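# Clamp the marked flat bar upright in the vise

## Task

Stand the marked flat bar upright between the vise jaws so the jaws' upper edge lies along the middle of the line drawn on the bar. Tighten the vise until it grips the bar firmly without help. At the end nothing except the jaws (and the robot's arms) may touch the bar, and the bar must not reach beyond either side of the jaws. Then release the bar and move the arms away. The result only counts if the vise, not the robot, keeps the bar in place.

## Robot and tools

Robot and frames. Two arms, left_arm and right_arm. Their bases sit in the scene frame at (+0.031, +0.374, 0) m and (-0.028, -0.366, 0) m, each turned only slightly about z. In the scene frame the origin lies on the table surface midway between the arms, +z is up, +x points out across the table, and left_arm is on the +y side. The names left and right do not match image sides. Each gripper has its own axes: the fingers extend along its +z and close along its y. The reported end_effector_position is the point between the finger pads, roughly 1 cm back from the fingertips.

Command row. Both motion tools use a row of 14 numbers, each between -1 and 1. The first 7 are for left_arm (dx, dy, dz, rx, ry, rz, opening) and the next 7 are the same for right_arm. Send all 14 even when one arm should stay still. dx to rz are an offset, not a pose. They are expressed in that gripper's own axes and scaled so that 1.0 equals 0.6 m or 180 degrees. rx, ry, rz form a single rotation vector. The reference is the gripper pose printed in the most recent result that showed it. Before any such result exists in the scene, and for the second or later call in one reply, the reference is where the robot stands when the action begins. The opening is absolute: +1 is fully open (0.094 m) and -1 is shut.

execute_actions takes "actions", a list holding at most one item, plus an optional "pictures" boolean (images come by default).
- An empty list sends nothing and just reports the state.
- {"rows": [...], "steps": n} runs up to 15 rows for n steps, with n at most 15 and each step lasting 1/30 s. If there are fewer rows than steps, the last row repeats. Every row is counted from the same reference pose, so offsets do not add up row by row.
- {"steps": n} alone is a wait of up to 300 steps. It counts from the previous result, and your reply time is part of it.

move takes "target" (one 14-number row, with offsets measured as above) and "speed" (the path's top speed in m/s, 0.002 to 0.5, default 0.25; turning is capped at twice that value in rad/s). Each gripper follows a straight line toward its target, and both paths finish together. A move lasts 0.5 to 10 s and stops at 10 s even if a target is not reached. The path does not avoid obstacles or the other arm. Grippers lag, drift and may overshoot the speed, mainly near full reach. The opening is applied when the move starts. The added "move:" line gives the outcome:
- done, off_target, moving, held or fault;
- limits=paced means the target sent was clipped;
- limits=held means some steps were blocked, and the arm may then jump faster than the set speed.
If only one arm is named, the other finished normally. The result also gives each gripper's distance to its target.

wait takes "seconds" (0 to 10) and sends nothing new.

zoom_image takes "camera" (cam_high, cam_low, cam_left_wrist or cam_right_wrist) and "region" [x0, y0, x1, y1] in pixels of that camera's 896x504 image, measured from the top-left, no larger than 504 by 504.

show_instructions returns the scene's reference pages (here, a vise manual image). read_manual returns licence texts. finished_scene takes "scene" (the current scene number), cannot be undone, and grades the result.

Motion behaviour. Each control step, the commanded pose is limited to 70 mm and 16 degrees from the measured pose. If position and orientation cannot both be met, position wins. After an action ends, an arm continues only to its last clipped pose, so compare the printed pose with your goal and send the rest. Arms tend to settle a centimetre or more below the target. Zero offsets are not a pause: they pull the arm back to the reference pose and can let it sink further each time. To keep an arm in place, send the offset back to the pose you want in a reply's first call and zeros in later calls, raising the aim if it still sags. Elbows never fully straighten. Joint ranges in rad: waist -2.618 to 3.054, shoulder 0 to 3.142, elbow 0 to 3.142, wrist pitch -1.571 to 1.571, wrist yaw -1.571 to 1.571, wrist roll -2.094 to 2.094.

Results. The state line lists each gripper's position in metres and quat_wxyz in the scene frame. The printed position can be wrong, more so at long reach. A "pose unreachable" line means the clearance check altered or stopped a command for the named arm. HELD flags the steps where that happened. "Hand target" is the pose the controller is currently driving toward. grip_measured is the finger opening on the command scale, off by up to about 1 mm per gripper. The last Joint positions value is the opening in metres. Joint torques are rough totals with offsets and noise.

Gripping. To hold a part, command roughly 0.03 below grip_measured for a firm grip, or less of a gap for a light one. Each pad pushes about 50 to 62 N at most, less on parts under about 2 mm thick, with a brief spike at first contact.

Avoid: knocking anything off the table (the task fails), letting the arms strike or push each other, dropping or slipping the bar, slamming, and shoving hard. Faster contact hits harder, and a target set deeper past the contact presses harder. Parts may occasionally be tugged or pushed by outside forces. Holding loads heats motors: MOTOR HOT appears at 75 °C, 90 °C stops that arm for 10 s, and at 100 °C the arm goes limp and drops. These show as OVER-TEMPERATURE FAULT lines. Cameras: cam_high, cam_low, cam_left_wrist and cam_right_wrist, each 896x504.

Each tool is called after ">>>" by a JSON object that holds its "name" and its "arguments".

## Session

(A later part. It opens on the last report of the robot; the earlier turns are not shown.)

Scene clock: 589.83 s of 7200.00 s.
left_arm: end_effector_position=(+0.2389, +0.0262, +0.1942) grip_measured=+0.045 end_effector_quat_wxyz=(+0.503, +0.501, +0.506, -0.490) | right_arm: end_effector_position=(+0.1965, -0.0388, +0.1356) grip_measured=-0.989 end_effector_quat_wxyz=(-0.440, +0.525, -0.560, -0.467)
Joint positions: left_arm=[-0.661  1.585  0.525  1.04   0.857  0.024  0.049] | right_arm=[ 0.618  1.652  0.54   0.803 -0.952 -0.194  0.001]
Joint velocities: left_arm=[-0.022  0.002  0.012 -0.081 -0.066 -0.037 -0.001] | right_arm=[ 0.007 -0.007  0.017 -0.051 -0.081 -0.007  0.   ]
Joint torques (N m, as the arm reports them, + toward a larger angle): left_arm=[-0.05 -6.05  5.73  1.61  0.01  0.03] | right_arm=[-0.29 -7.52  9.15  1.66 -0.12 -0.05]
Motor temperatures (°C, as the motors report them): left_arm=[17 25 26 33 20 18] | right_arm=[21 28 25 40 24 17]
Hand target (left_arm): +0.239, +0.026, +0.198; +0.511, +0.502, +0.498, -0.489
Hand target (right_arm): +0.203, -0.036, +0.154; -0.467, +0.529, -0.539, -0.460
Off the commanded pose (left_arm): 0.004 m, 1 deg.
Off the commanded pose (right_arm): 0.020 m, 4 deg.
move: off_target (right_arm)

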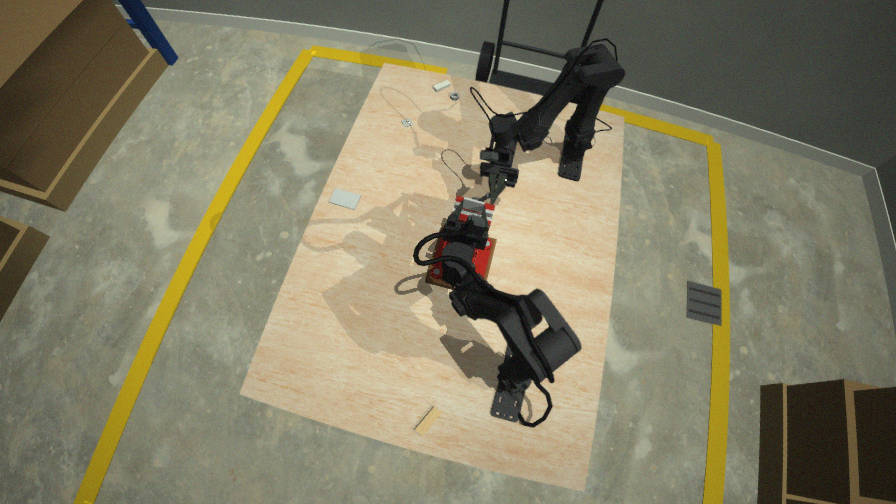

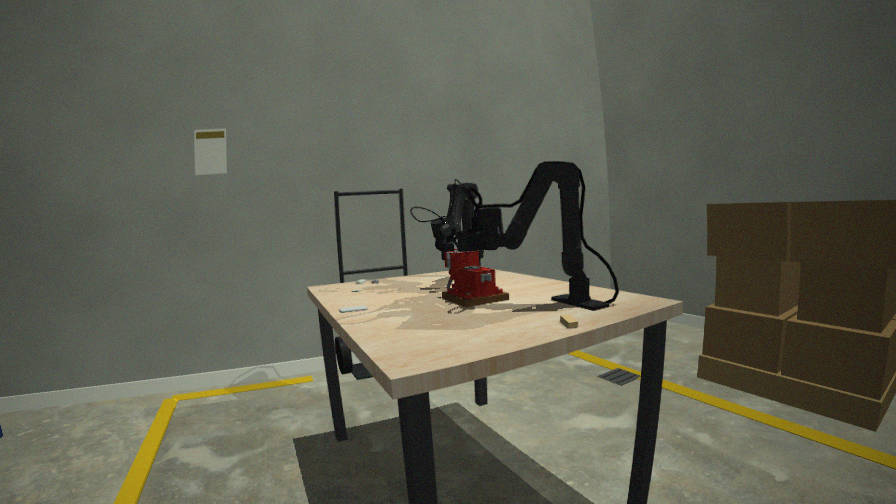

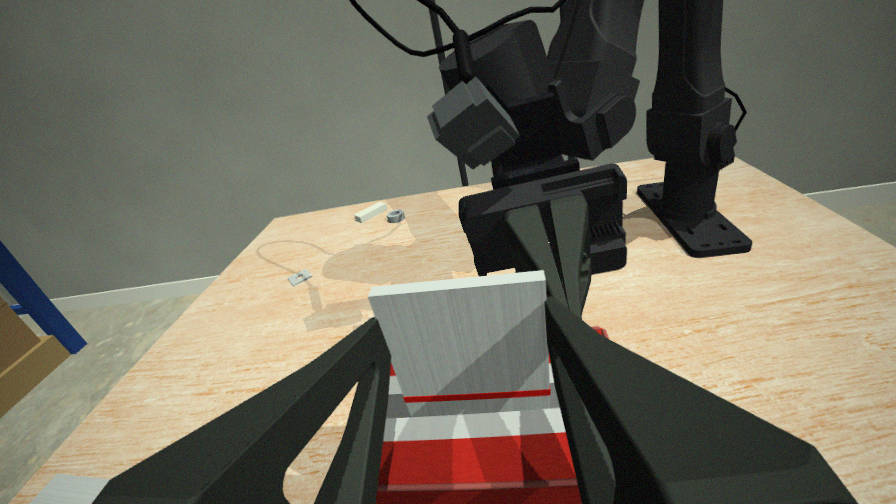

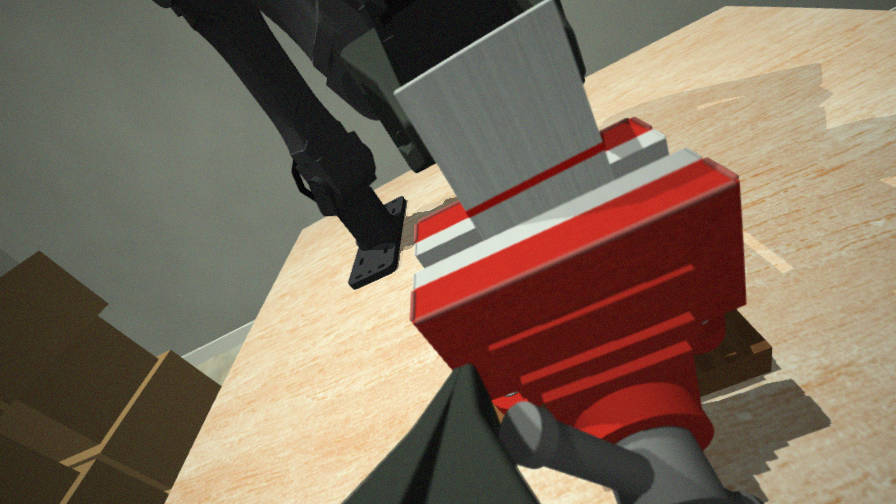

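>>> {"name": "move", "arguments": {"target": [0.0037,-0.0062,-0.0053,0,-0.0025,0.0029,0.0, 0.0292,-0.153,-0.0115,0.0007,0.043,-0.020,-1], "speed": 0.2}}

>>> {"name": "move", "arguments": {"target": [-0.0068,0,0,0,-0.0046,0.0053,0.0, 0.1505,0.024,0.0412,0.009,0.008,0.006,-1], "speed": 0.2}}

>>> {"name": "move", "arguments": {"target": [-0.0068,0,0,0,-0.0046,0.0053,0.0, -0.0057,0.1285,0.016,-0.010,-0.014,0.016,-1], "speed": 0.2}}

Scene clock: 642.83 s of 7200.00 s.
left_arm: end_effector_position=(+0.2389, +0.0261, +0.1956) grip_measured=+0.045 end_effector_quat_wxyz=(+0.506, +0.501, +0.503, -0.490) | right_arm: end_effector_position=(+0.2762, -0.0470, +0.1239) grip_measured=-0.989 end_effector_quat_wxyz=(-0.425, +0.578, -0.549, -0.430)
Joint positions: left_arm=[-0.661  1.585  0.525  1.047  0.857  0.024  0.049] | right_arm=[ 0.467  1.843  0.913  0.319 -1.082 -0.575  0.001]
Joint velocities: left_arm=[ 0.012 -0.007  0.017 -0.007 -0.037  0.007  0.   ] | right_arm=[ 0.012 -0.002  0.032 -0.066  0.051 -0.022 -0.001]
Joint torques (N m, as the arm reports them, + toward a larger angle): left_arm=[-0.04 -6.14  3.89  1.67  0.    0.04] | right_arm=[-0.74 -6.31  9.39  0.96  0.12 -0.14]
Motor temperatures (°C, as the motors report them): left_arm=[17 24 26 33 20 18] | right_arm=[20 27 27 39 23 17]
Hand target (left_arm): +0.235, +0.029, +0.192; +0.507, +0.501, +0.502, -0.489
Hand target (right_arm): +0.286, -0.051, +0.113; -0.417, +0.571, -0.571, -0.417
Off the commanded pose (left_arm): 0.006 m, 0 deg.
Off the commanded pose (right_arm): 0.015 m, 3 deg.
move: off_target (right_arm)

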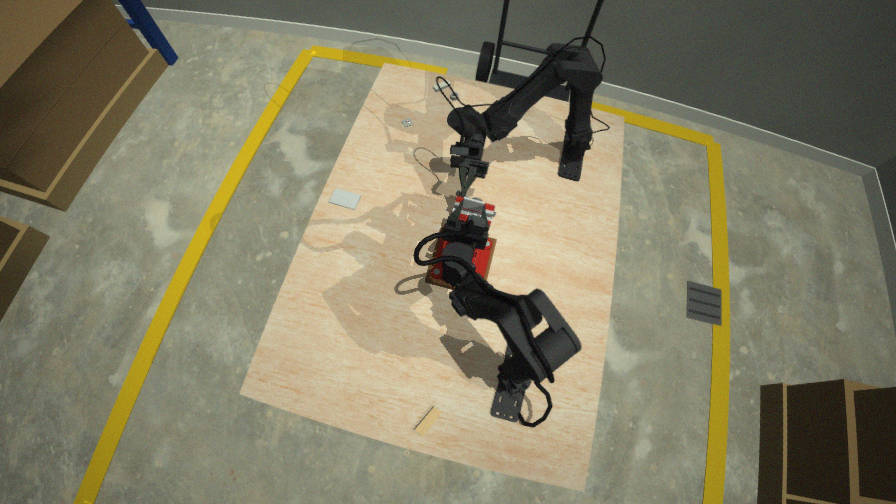

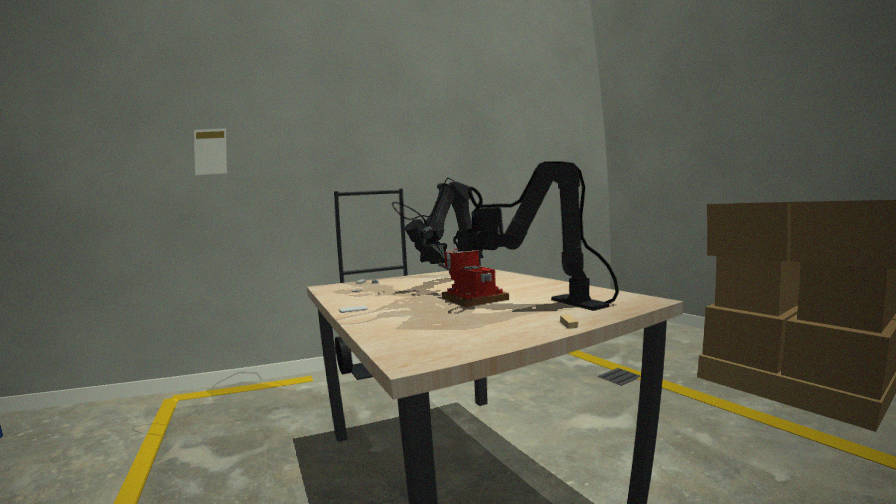

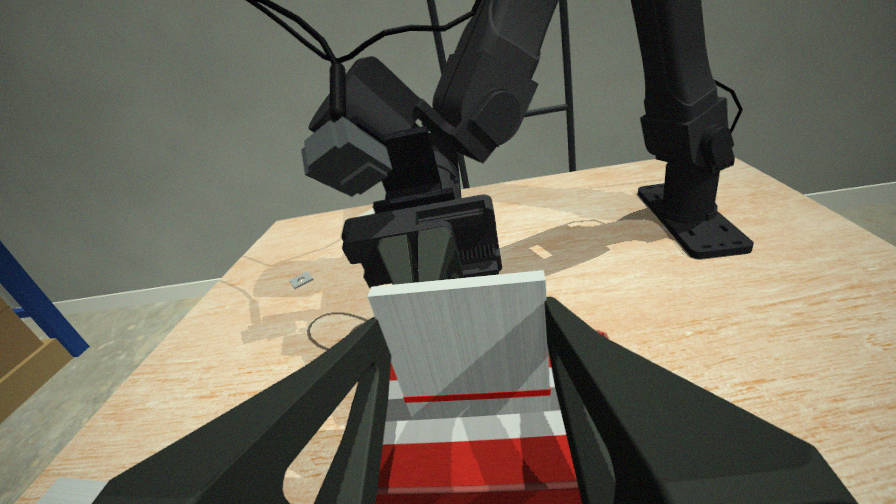

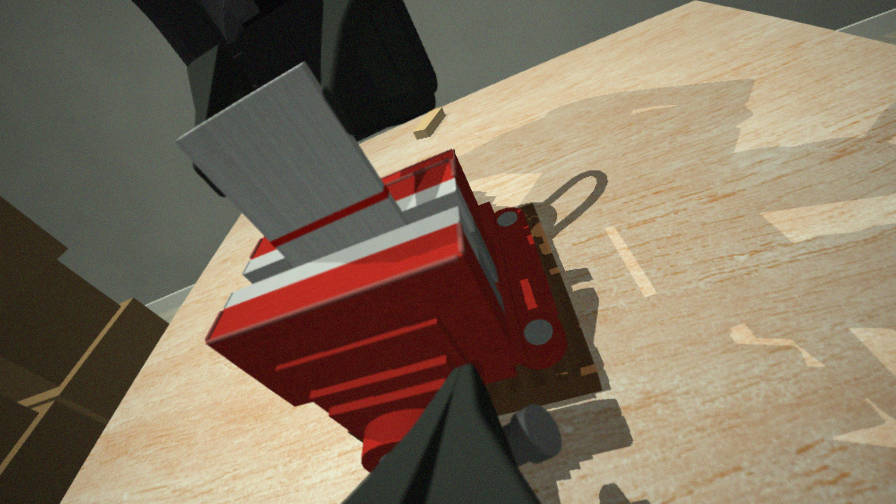

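Scene clock: 643.83 s of 7200.00 s.
left_arm: end_effector_position=(+0.2389, +0.0261, +0.1956) grip_measured=+0.045 end_effector_quat_wxyz=(+0.506, +0.501, +0.503, -0.490) | right_arm: end_effector_position=(+0.2778, -0.0502, +0.0448) grip_measured=-0.989 end_effector_quat_wxyz=(-0.449, +0.573, -0.555, -0.401)
Joint positions: left_arm=[-0.661  1.585  0.525  1.047  0.857  0.024  0.049] | right_arm=[ 0.474  2.076  0.78   0.75  -1.014 -0.549  0.001]
Joint velocities: left_arm=[-0.017 -0.012  0.002  0.007  0.007 -0.037  0.   ] | right_arm=[ 0.012 -0.027  0.002  0.022 -0.007  0.007 -0.001]
Joint torques (N m, as the arm reports them, + toward a larger angle): left_arm=[-0.05 -6.05  5.72  1.61  0.    0.03] | right_arm=[ 1.44 -7.08  3.7   1.17 -0.43 -0.01]
Motor temperatures (°C, as the motors report them): left_arm=[17 24 26 33 20 18] | right_arm=[20 27 27 39 23 17]
Hand target (left_arm): +0.239, +0.026, +0.200; +0.513, +0.502, +0.496, -0.489
Hand target (right_arm): +0.262, -0.049, +0.031; -0.422, +0.572, -0.565, -0.418
Off the commanded pose (left_arm): 0.004 m, 1 deg.
Off the commanded pose (right_arm): 0.021 m, 4 deg.
move: off_target (right_arm)

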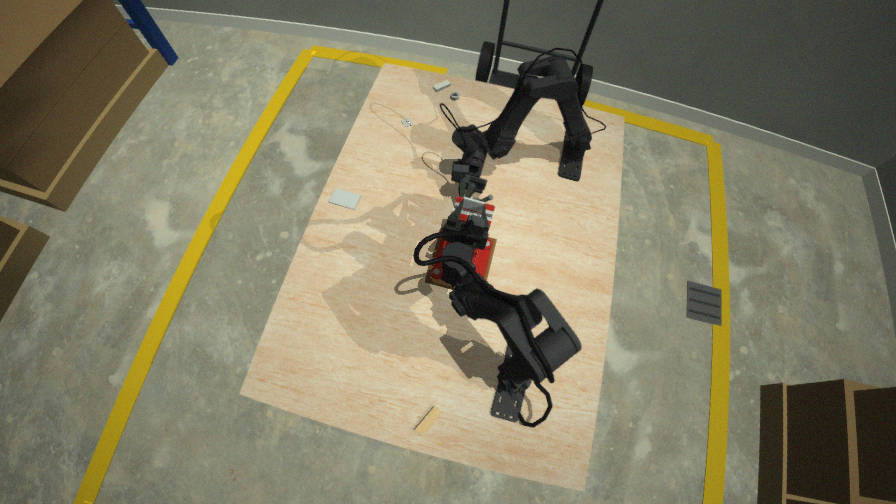

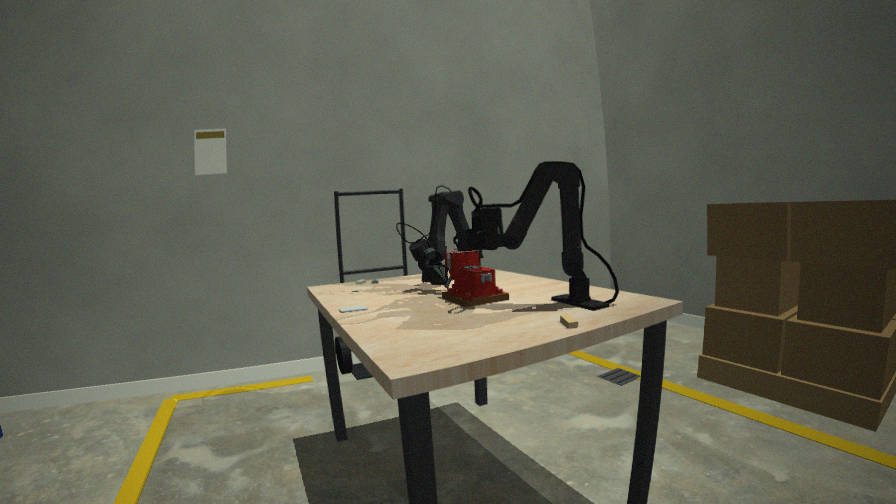

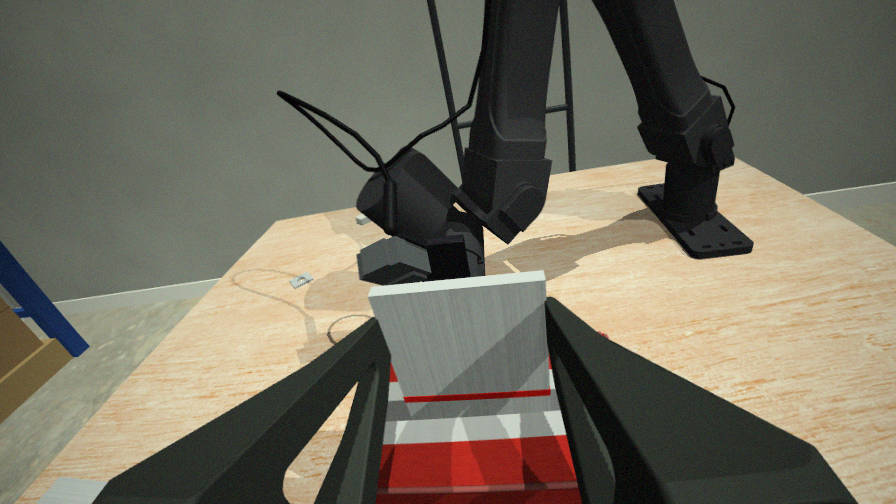

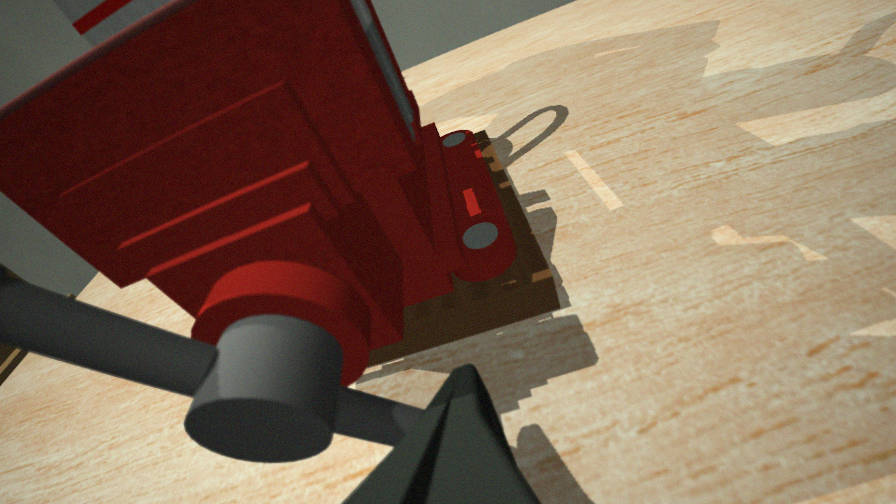

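Scene clock: 644.77 s of 7200.00 s.
left_arm: end_effector_position=(+0.2389, +0.0261, +0.1956) grip_measured=+0.045 end_effector_quat_wxyz=(+0.506, +0.501, +0.503, -0.490) | right_arm: end_effector_position=(+0.2226, -0.0494, +0.0275) grip_measured=-0.989 end_effector_quat_wxyz=(-0.443, +0.539, -0.593, -0.403)
Joint positions: left_arm=[-0.661  1.585  0.525  1.047  0.857  0.024  0.049] | right_arm=[ 0.581  2.061  0.527  1.081 -0.868 -0.355  0.001]
Joint velocities: left_arm=[ 0.022  0.002  0.002 -0.022  0.037 -0.066 -0.002] | right_arm=[ 0.012 -0.002  0.002  0.066  0.022  0.066  0.001]
Joint torques (N m, as the arm reports them, + toward a larger angle): left_arm=[-0.06 -6.04  5.73  1.61  0.    0.03] | right_arm=[ 2.59 -8.24  3.46  1.87 -1.05  0.03]
Motor temperatures (°C, as the motors report them): left_arm=[17 24 26 33 20 18] | right_arm=[20 27 27 39 23 17]
Hand target (left_arm): +0.239, +0.026, +0.200; +0.513, +0.502, +0.496, -0.489
Hand target (right_arm): +0.201, -0.039, +0.040; +0.441, -0.558, +0.554, +0.432
Off the commanded pose (left_arm): 0.004 m, 1 deg.
Off the commanded pose (right_arm): 0.027 m, 6 deg.
move: off_target (right_arm)

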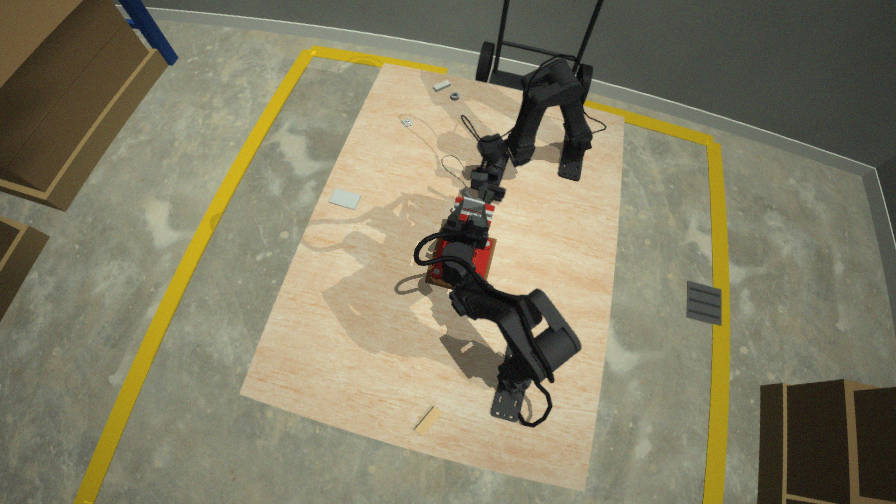

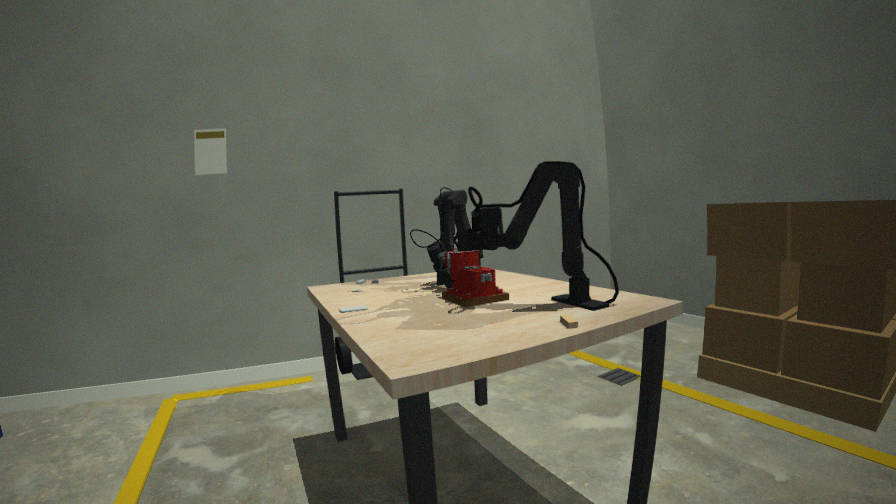

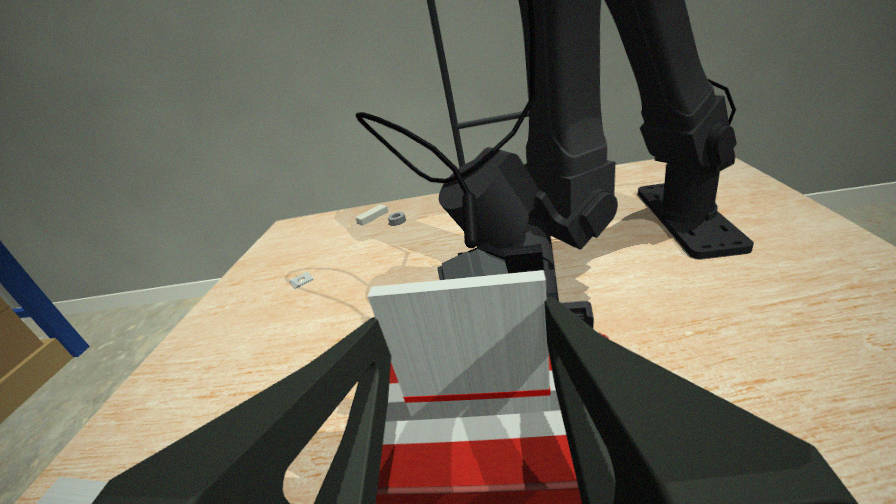

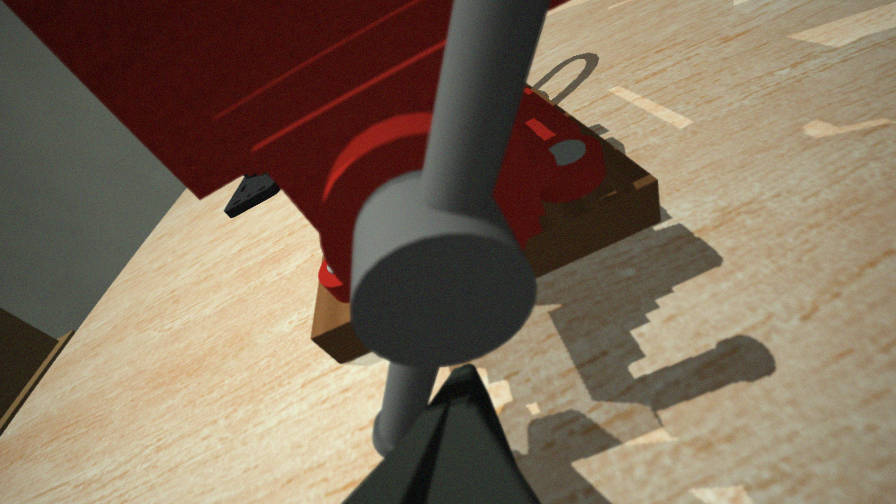

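>>> {"name": "zoom_image", "arguments": {"camera": "cam_left_wrist", "region": [370, 350, 590, 470]}}

>>> {"name": "zoom_image", "arguments": {"camera": "cam_high", "region": [440, 180, 510, 235]}}

Region (370, 350, 590, 470) of cam_left_wrist's 896x504 image, scaled by 2.291, with more detail than that image has; it fills the top 275 rows of this view, and the rest is white.

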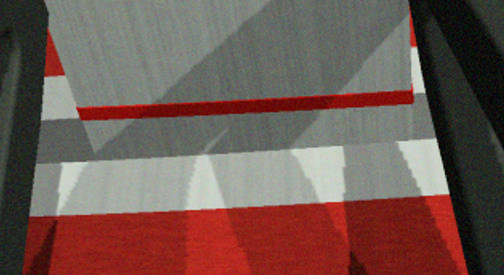

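Region (440, 180, 510, 235) of cam_high's 896x504 image, scaled by 7.200, with more detail than that image has; it fills the top 396 rows of this view, and the rest is white.

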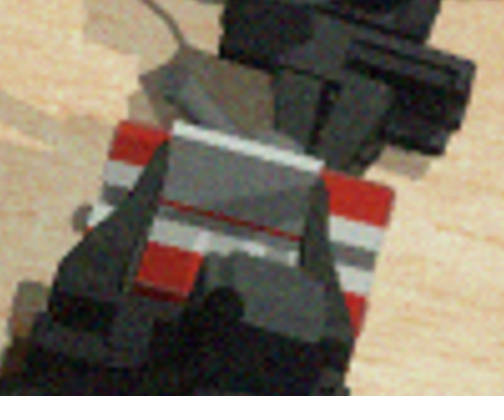

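>>> {"name": "move", "arguments": {"target": [0.0053,0.0072,-0.0046,0.0013,-0.0019,0.0022,0.0, -0.1175,0.063,-0.0175,-0.0293,-0.0468,-0.0067,-1], "speed": 0.2}}

>>> {"name": "move", "arguments": {"target": [-0.0068,0,0,0,-0.0046,0.0053,0.0, -0.139,-0.0188,-0.023,-0.013,-0.030,-0.033,-1], "speed": 0.2}}

>>> {"name": "zoom_image", "arguments": {"camera": "cam_left_wrist", "region": [370, 350, 590, 470]}}

Scene clock: 678.43 s of 7200.00 s.
left_arm: end_effector_position=(+0.2413, +0.0269, +0.1897) grip_measured=+0.045 end_effector_quat_wxyz=(+0.501, +0.501, +0.508, -0.490) | right_arm: end_effector_position=(+0.1920, -0.0453, +0.0650) grip_measured=-0.989 end_effector_quat_wxyz=(+0.426, -0.516, +0.589, +0.453)
Joint positions: left_arm=[-0.653  1.605  0.525  1.054  0.866  0.024  0.049] | right_arm=[ 0.625  1.907  0.449  1.083 -0.901 -0.203  0.001]
Joint velocities: left_arm=[-0.007 -0.007 -0.007 -0.022  0.037  0.022  0.001] | right_arm=[-0.032  0.002 -0.002 -0.022 -0.022 -0.051  0.001]
Joint torques (N m, as the arm reports them, + toward a larger angle): left_arm=[ 0.73 -5.62  5.66  1.65  0.16  0.04] | right_arm=[ 1.38 -9.79  5.4   2.25 -0.66  0.  ]
Motor temperatures (°C, as the motors report them): left_arm=[17 24 26 34 20 18] | right_arm=[21 28 25 41 24 17]
Hand target (left_arm): +0.243, +0.029, +0.192; +0.508, +0.503, +0.499, -0.490
Hand target (right_arm): +0.186, -0.037, +0.097; +0.464, -0.534, +0.535, +0.462
Off the commanded pose (left_arm): 0.004 m, 1 deg.
Off the commanded pose (right_arm): 0.035 m, 8 deg.
move: off_target (right_arm)

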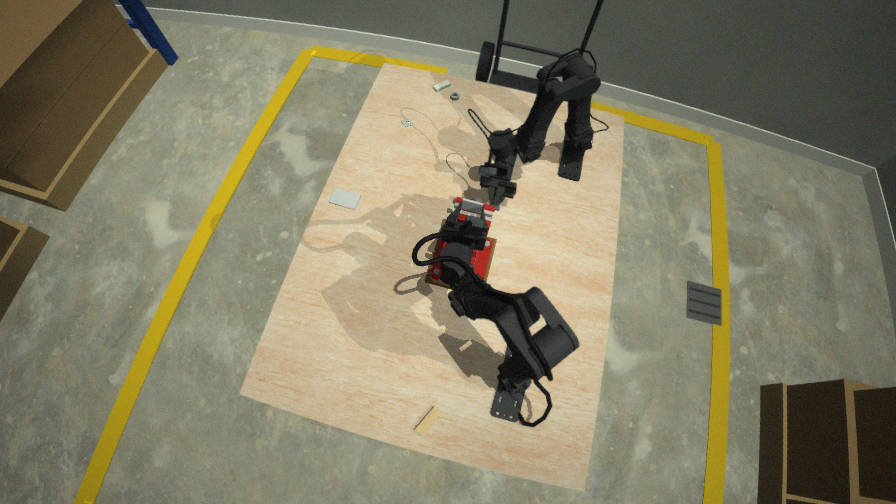

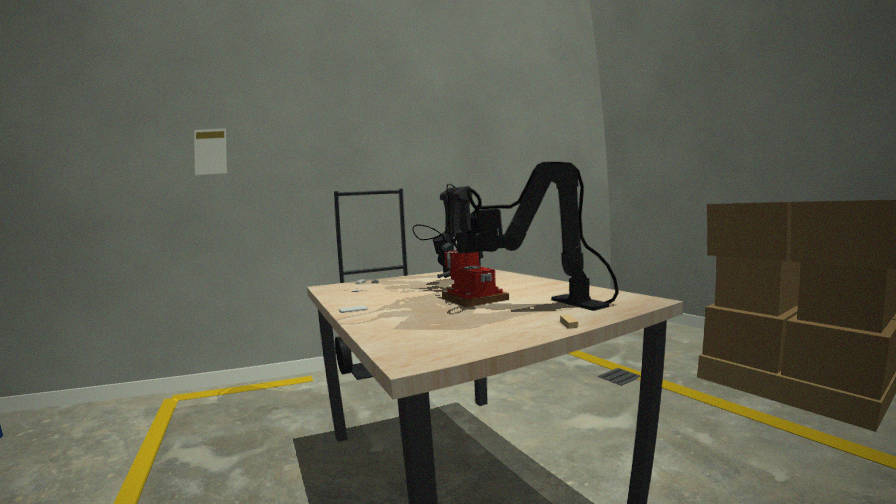

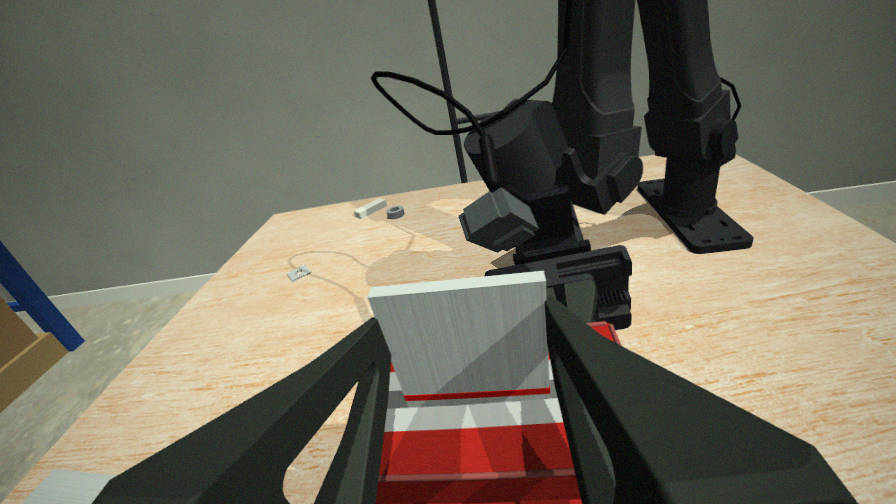

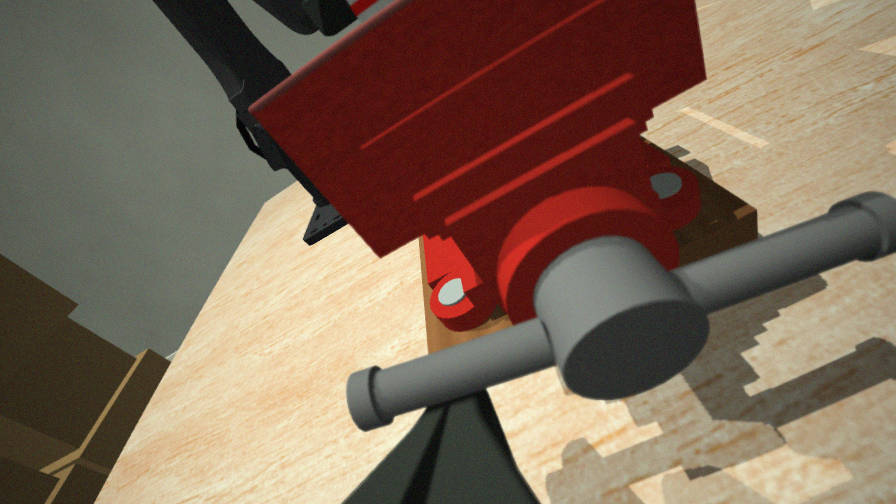

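Scene clock: 679.37 s of 7200.00 s.
left_arm: end_effector_position=(+0.2413, +0.0269, +0.1897) grip_measured=+0.045 end_effector_quat_wxyz=(+0.501, +0.501, +0.508, -0.490) | right_arm: end_effector_position=(+0.1997, -0.0468, +0.1153) grip_measured=-0.989 end_effector_quat_wxyz=(-0.419, +0.522, -0.571, -0.475)
Joint positions: left_arm=[-0.653  1.605  0.525  1.054  0.866  0.024  0.049] | right_arm=[ 0.582  1.716  0.536  0.807 -1.001 -0.212  0.001]
Joint velocities: left_arm=[-0.012 -0.007  0.012 -0.022 -0.051 -0.007  0.001] | right_arm=[-0.007 -0.002  0.012  0.022  0.022  0.007  0.001]
Joint torques (N m, as the arm reports them, + toward a larger angle): left_arm=[-0.05 -6.15  5.66  1.61  0.01  0.02] | right_arm=[-0.5  -8.61 10.45  1.88 -0.25 -0.07]
Motor temperatures (°C, as the motors report them): left_arm=[17 24 26 34 20 18] | right_arm=[21 28 25 41 24 17]
Hand target (left_arm): +0.241, +0.027, +0.194; +0.509, +0.502, +0.500, -0.490
Hand target (right_arm): +0.211, -0.042, +0.147; +0.466, -0.533, +0.532, +0.465
Off the commanded pose (left_arm): 0.004 m, 1 deg.
Off the commanded pose (right_arm): 0.035 m, 7 deg.
move: off_target (right_arm)

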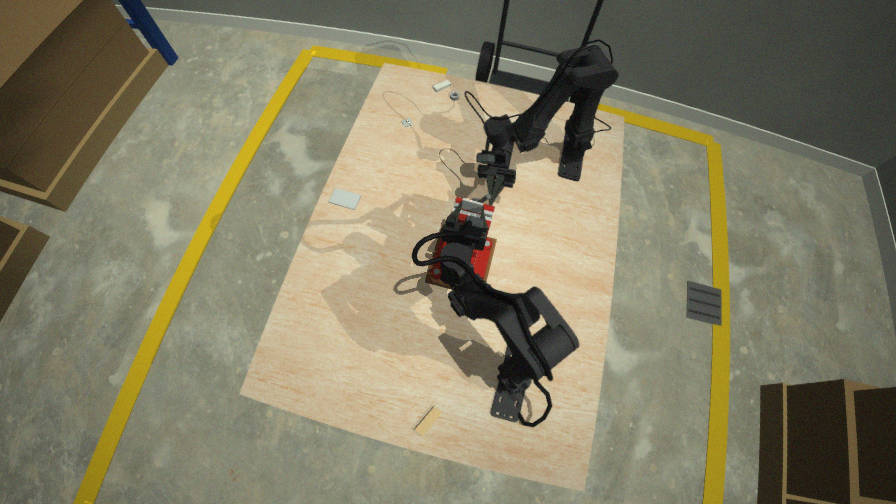

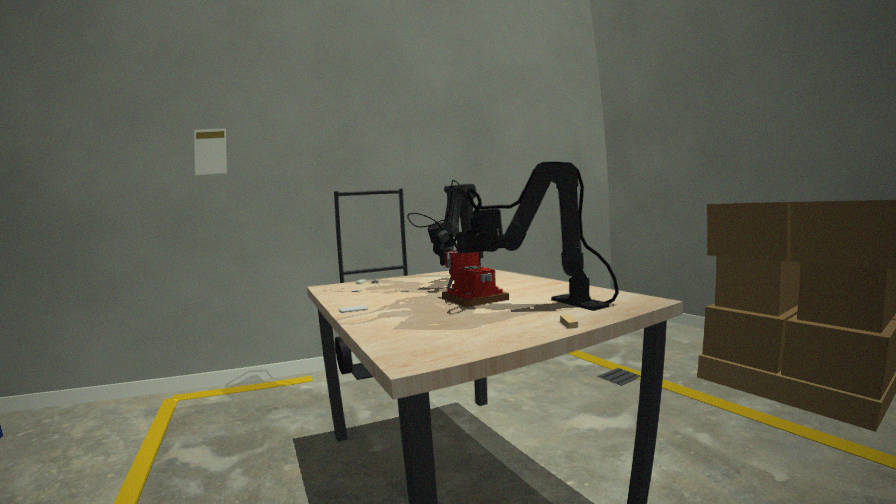

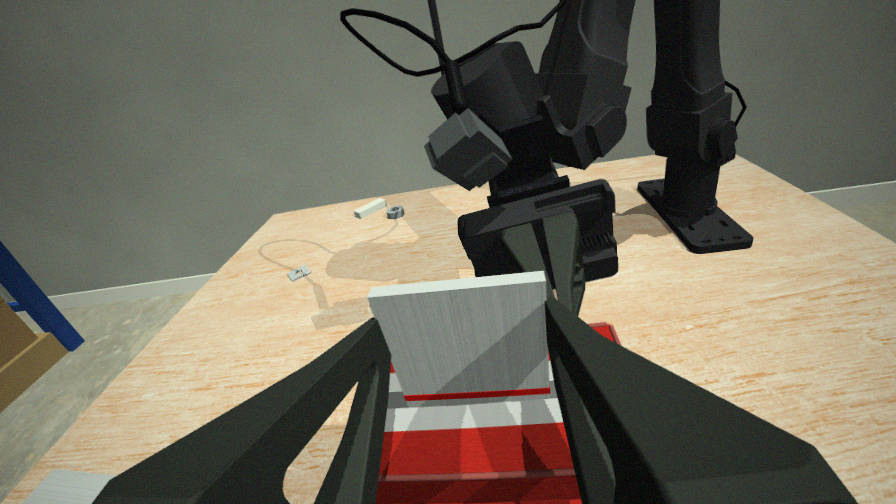

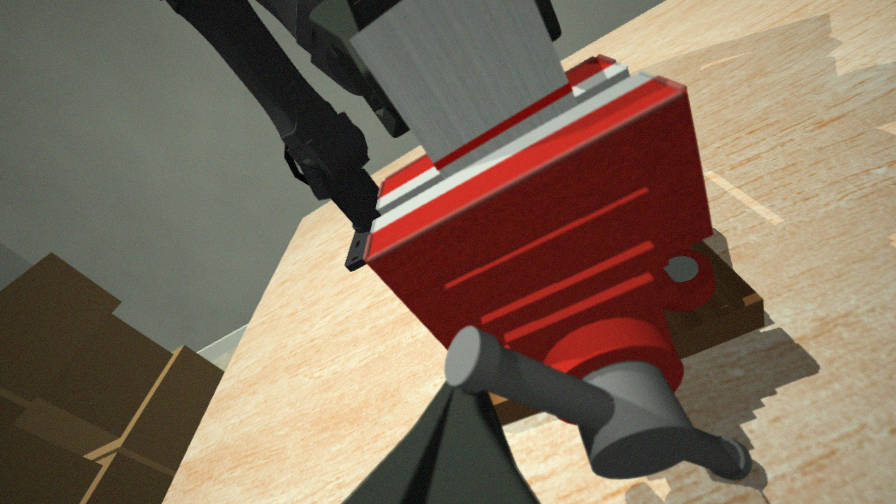

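Region (370, 350, 590, 470) of cam_left_wrist's 896x504 image, scaled by 2.291, with more detail than that image has; it fills the top 275 rows of this view, and the rest is white.

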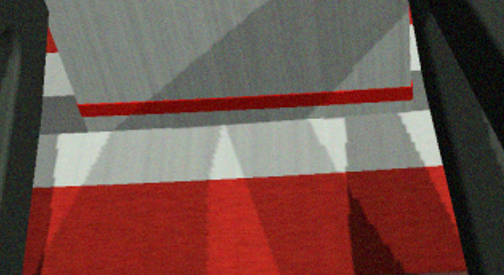

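>>> {"name": "zoom_image", "arguments": {"camera": "cam_left_wrist", "region": [360, 255, 560, 325]}}

>>> {"name": "zoom_image", "arguments": {"camera": "cam_right_wrist", "region": [370, 50, 650, 230]}}

Region (360, 255, 560, 325) of cam_left_wrist's 896x504 image, scaled by 2.520, with more detail than that image has; it fills the top 176 rows of this view, and the rest is white.

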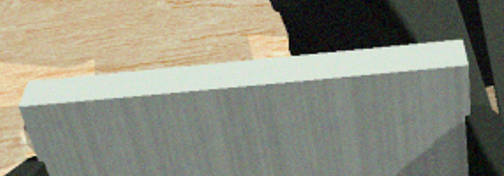

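Region (370, 50, 650, 230) of cam_right_wrist's 896x504 image, scaled by 1.800, with more detail than that image has; it fills the top 324 rows of this view, and the rest is white.

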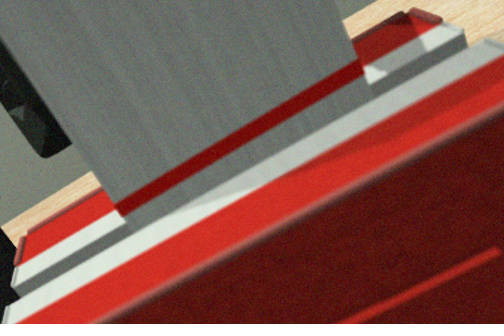

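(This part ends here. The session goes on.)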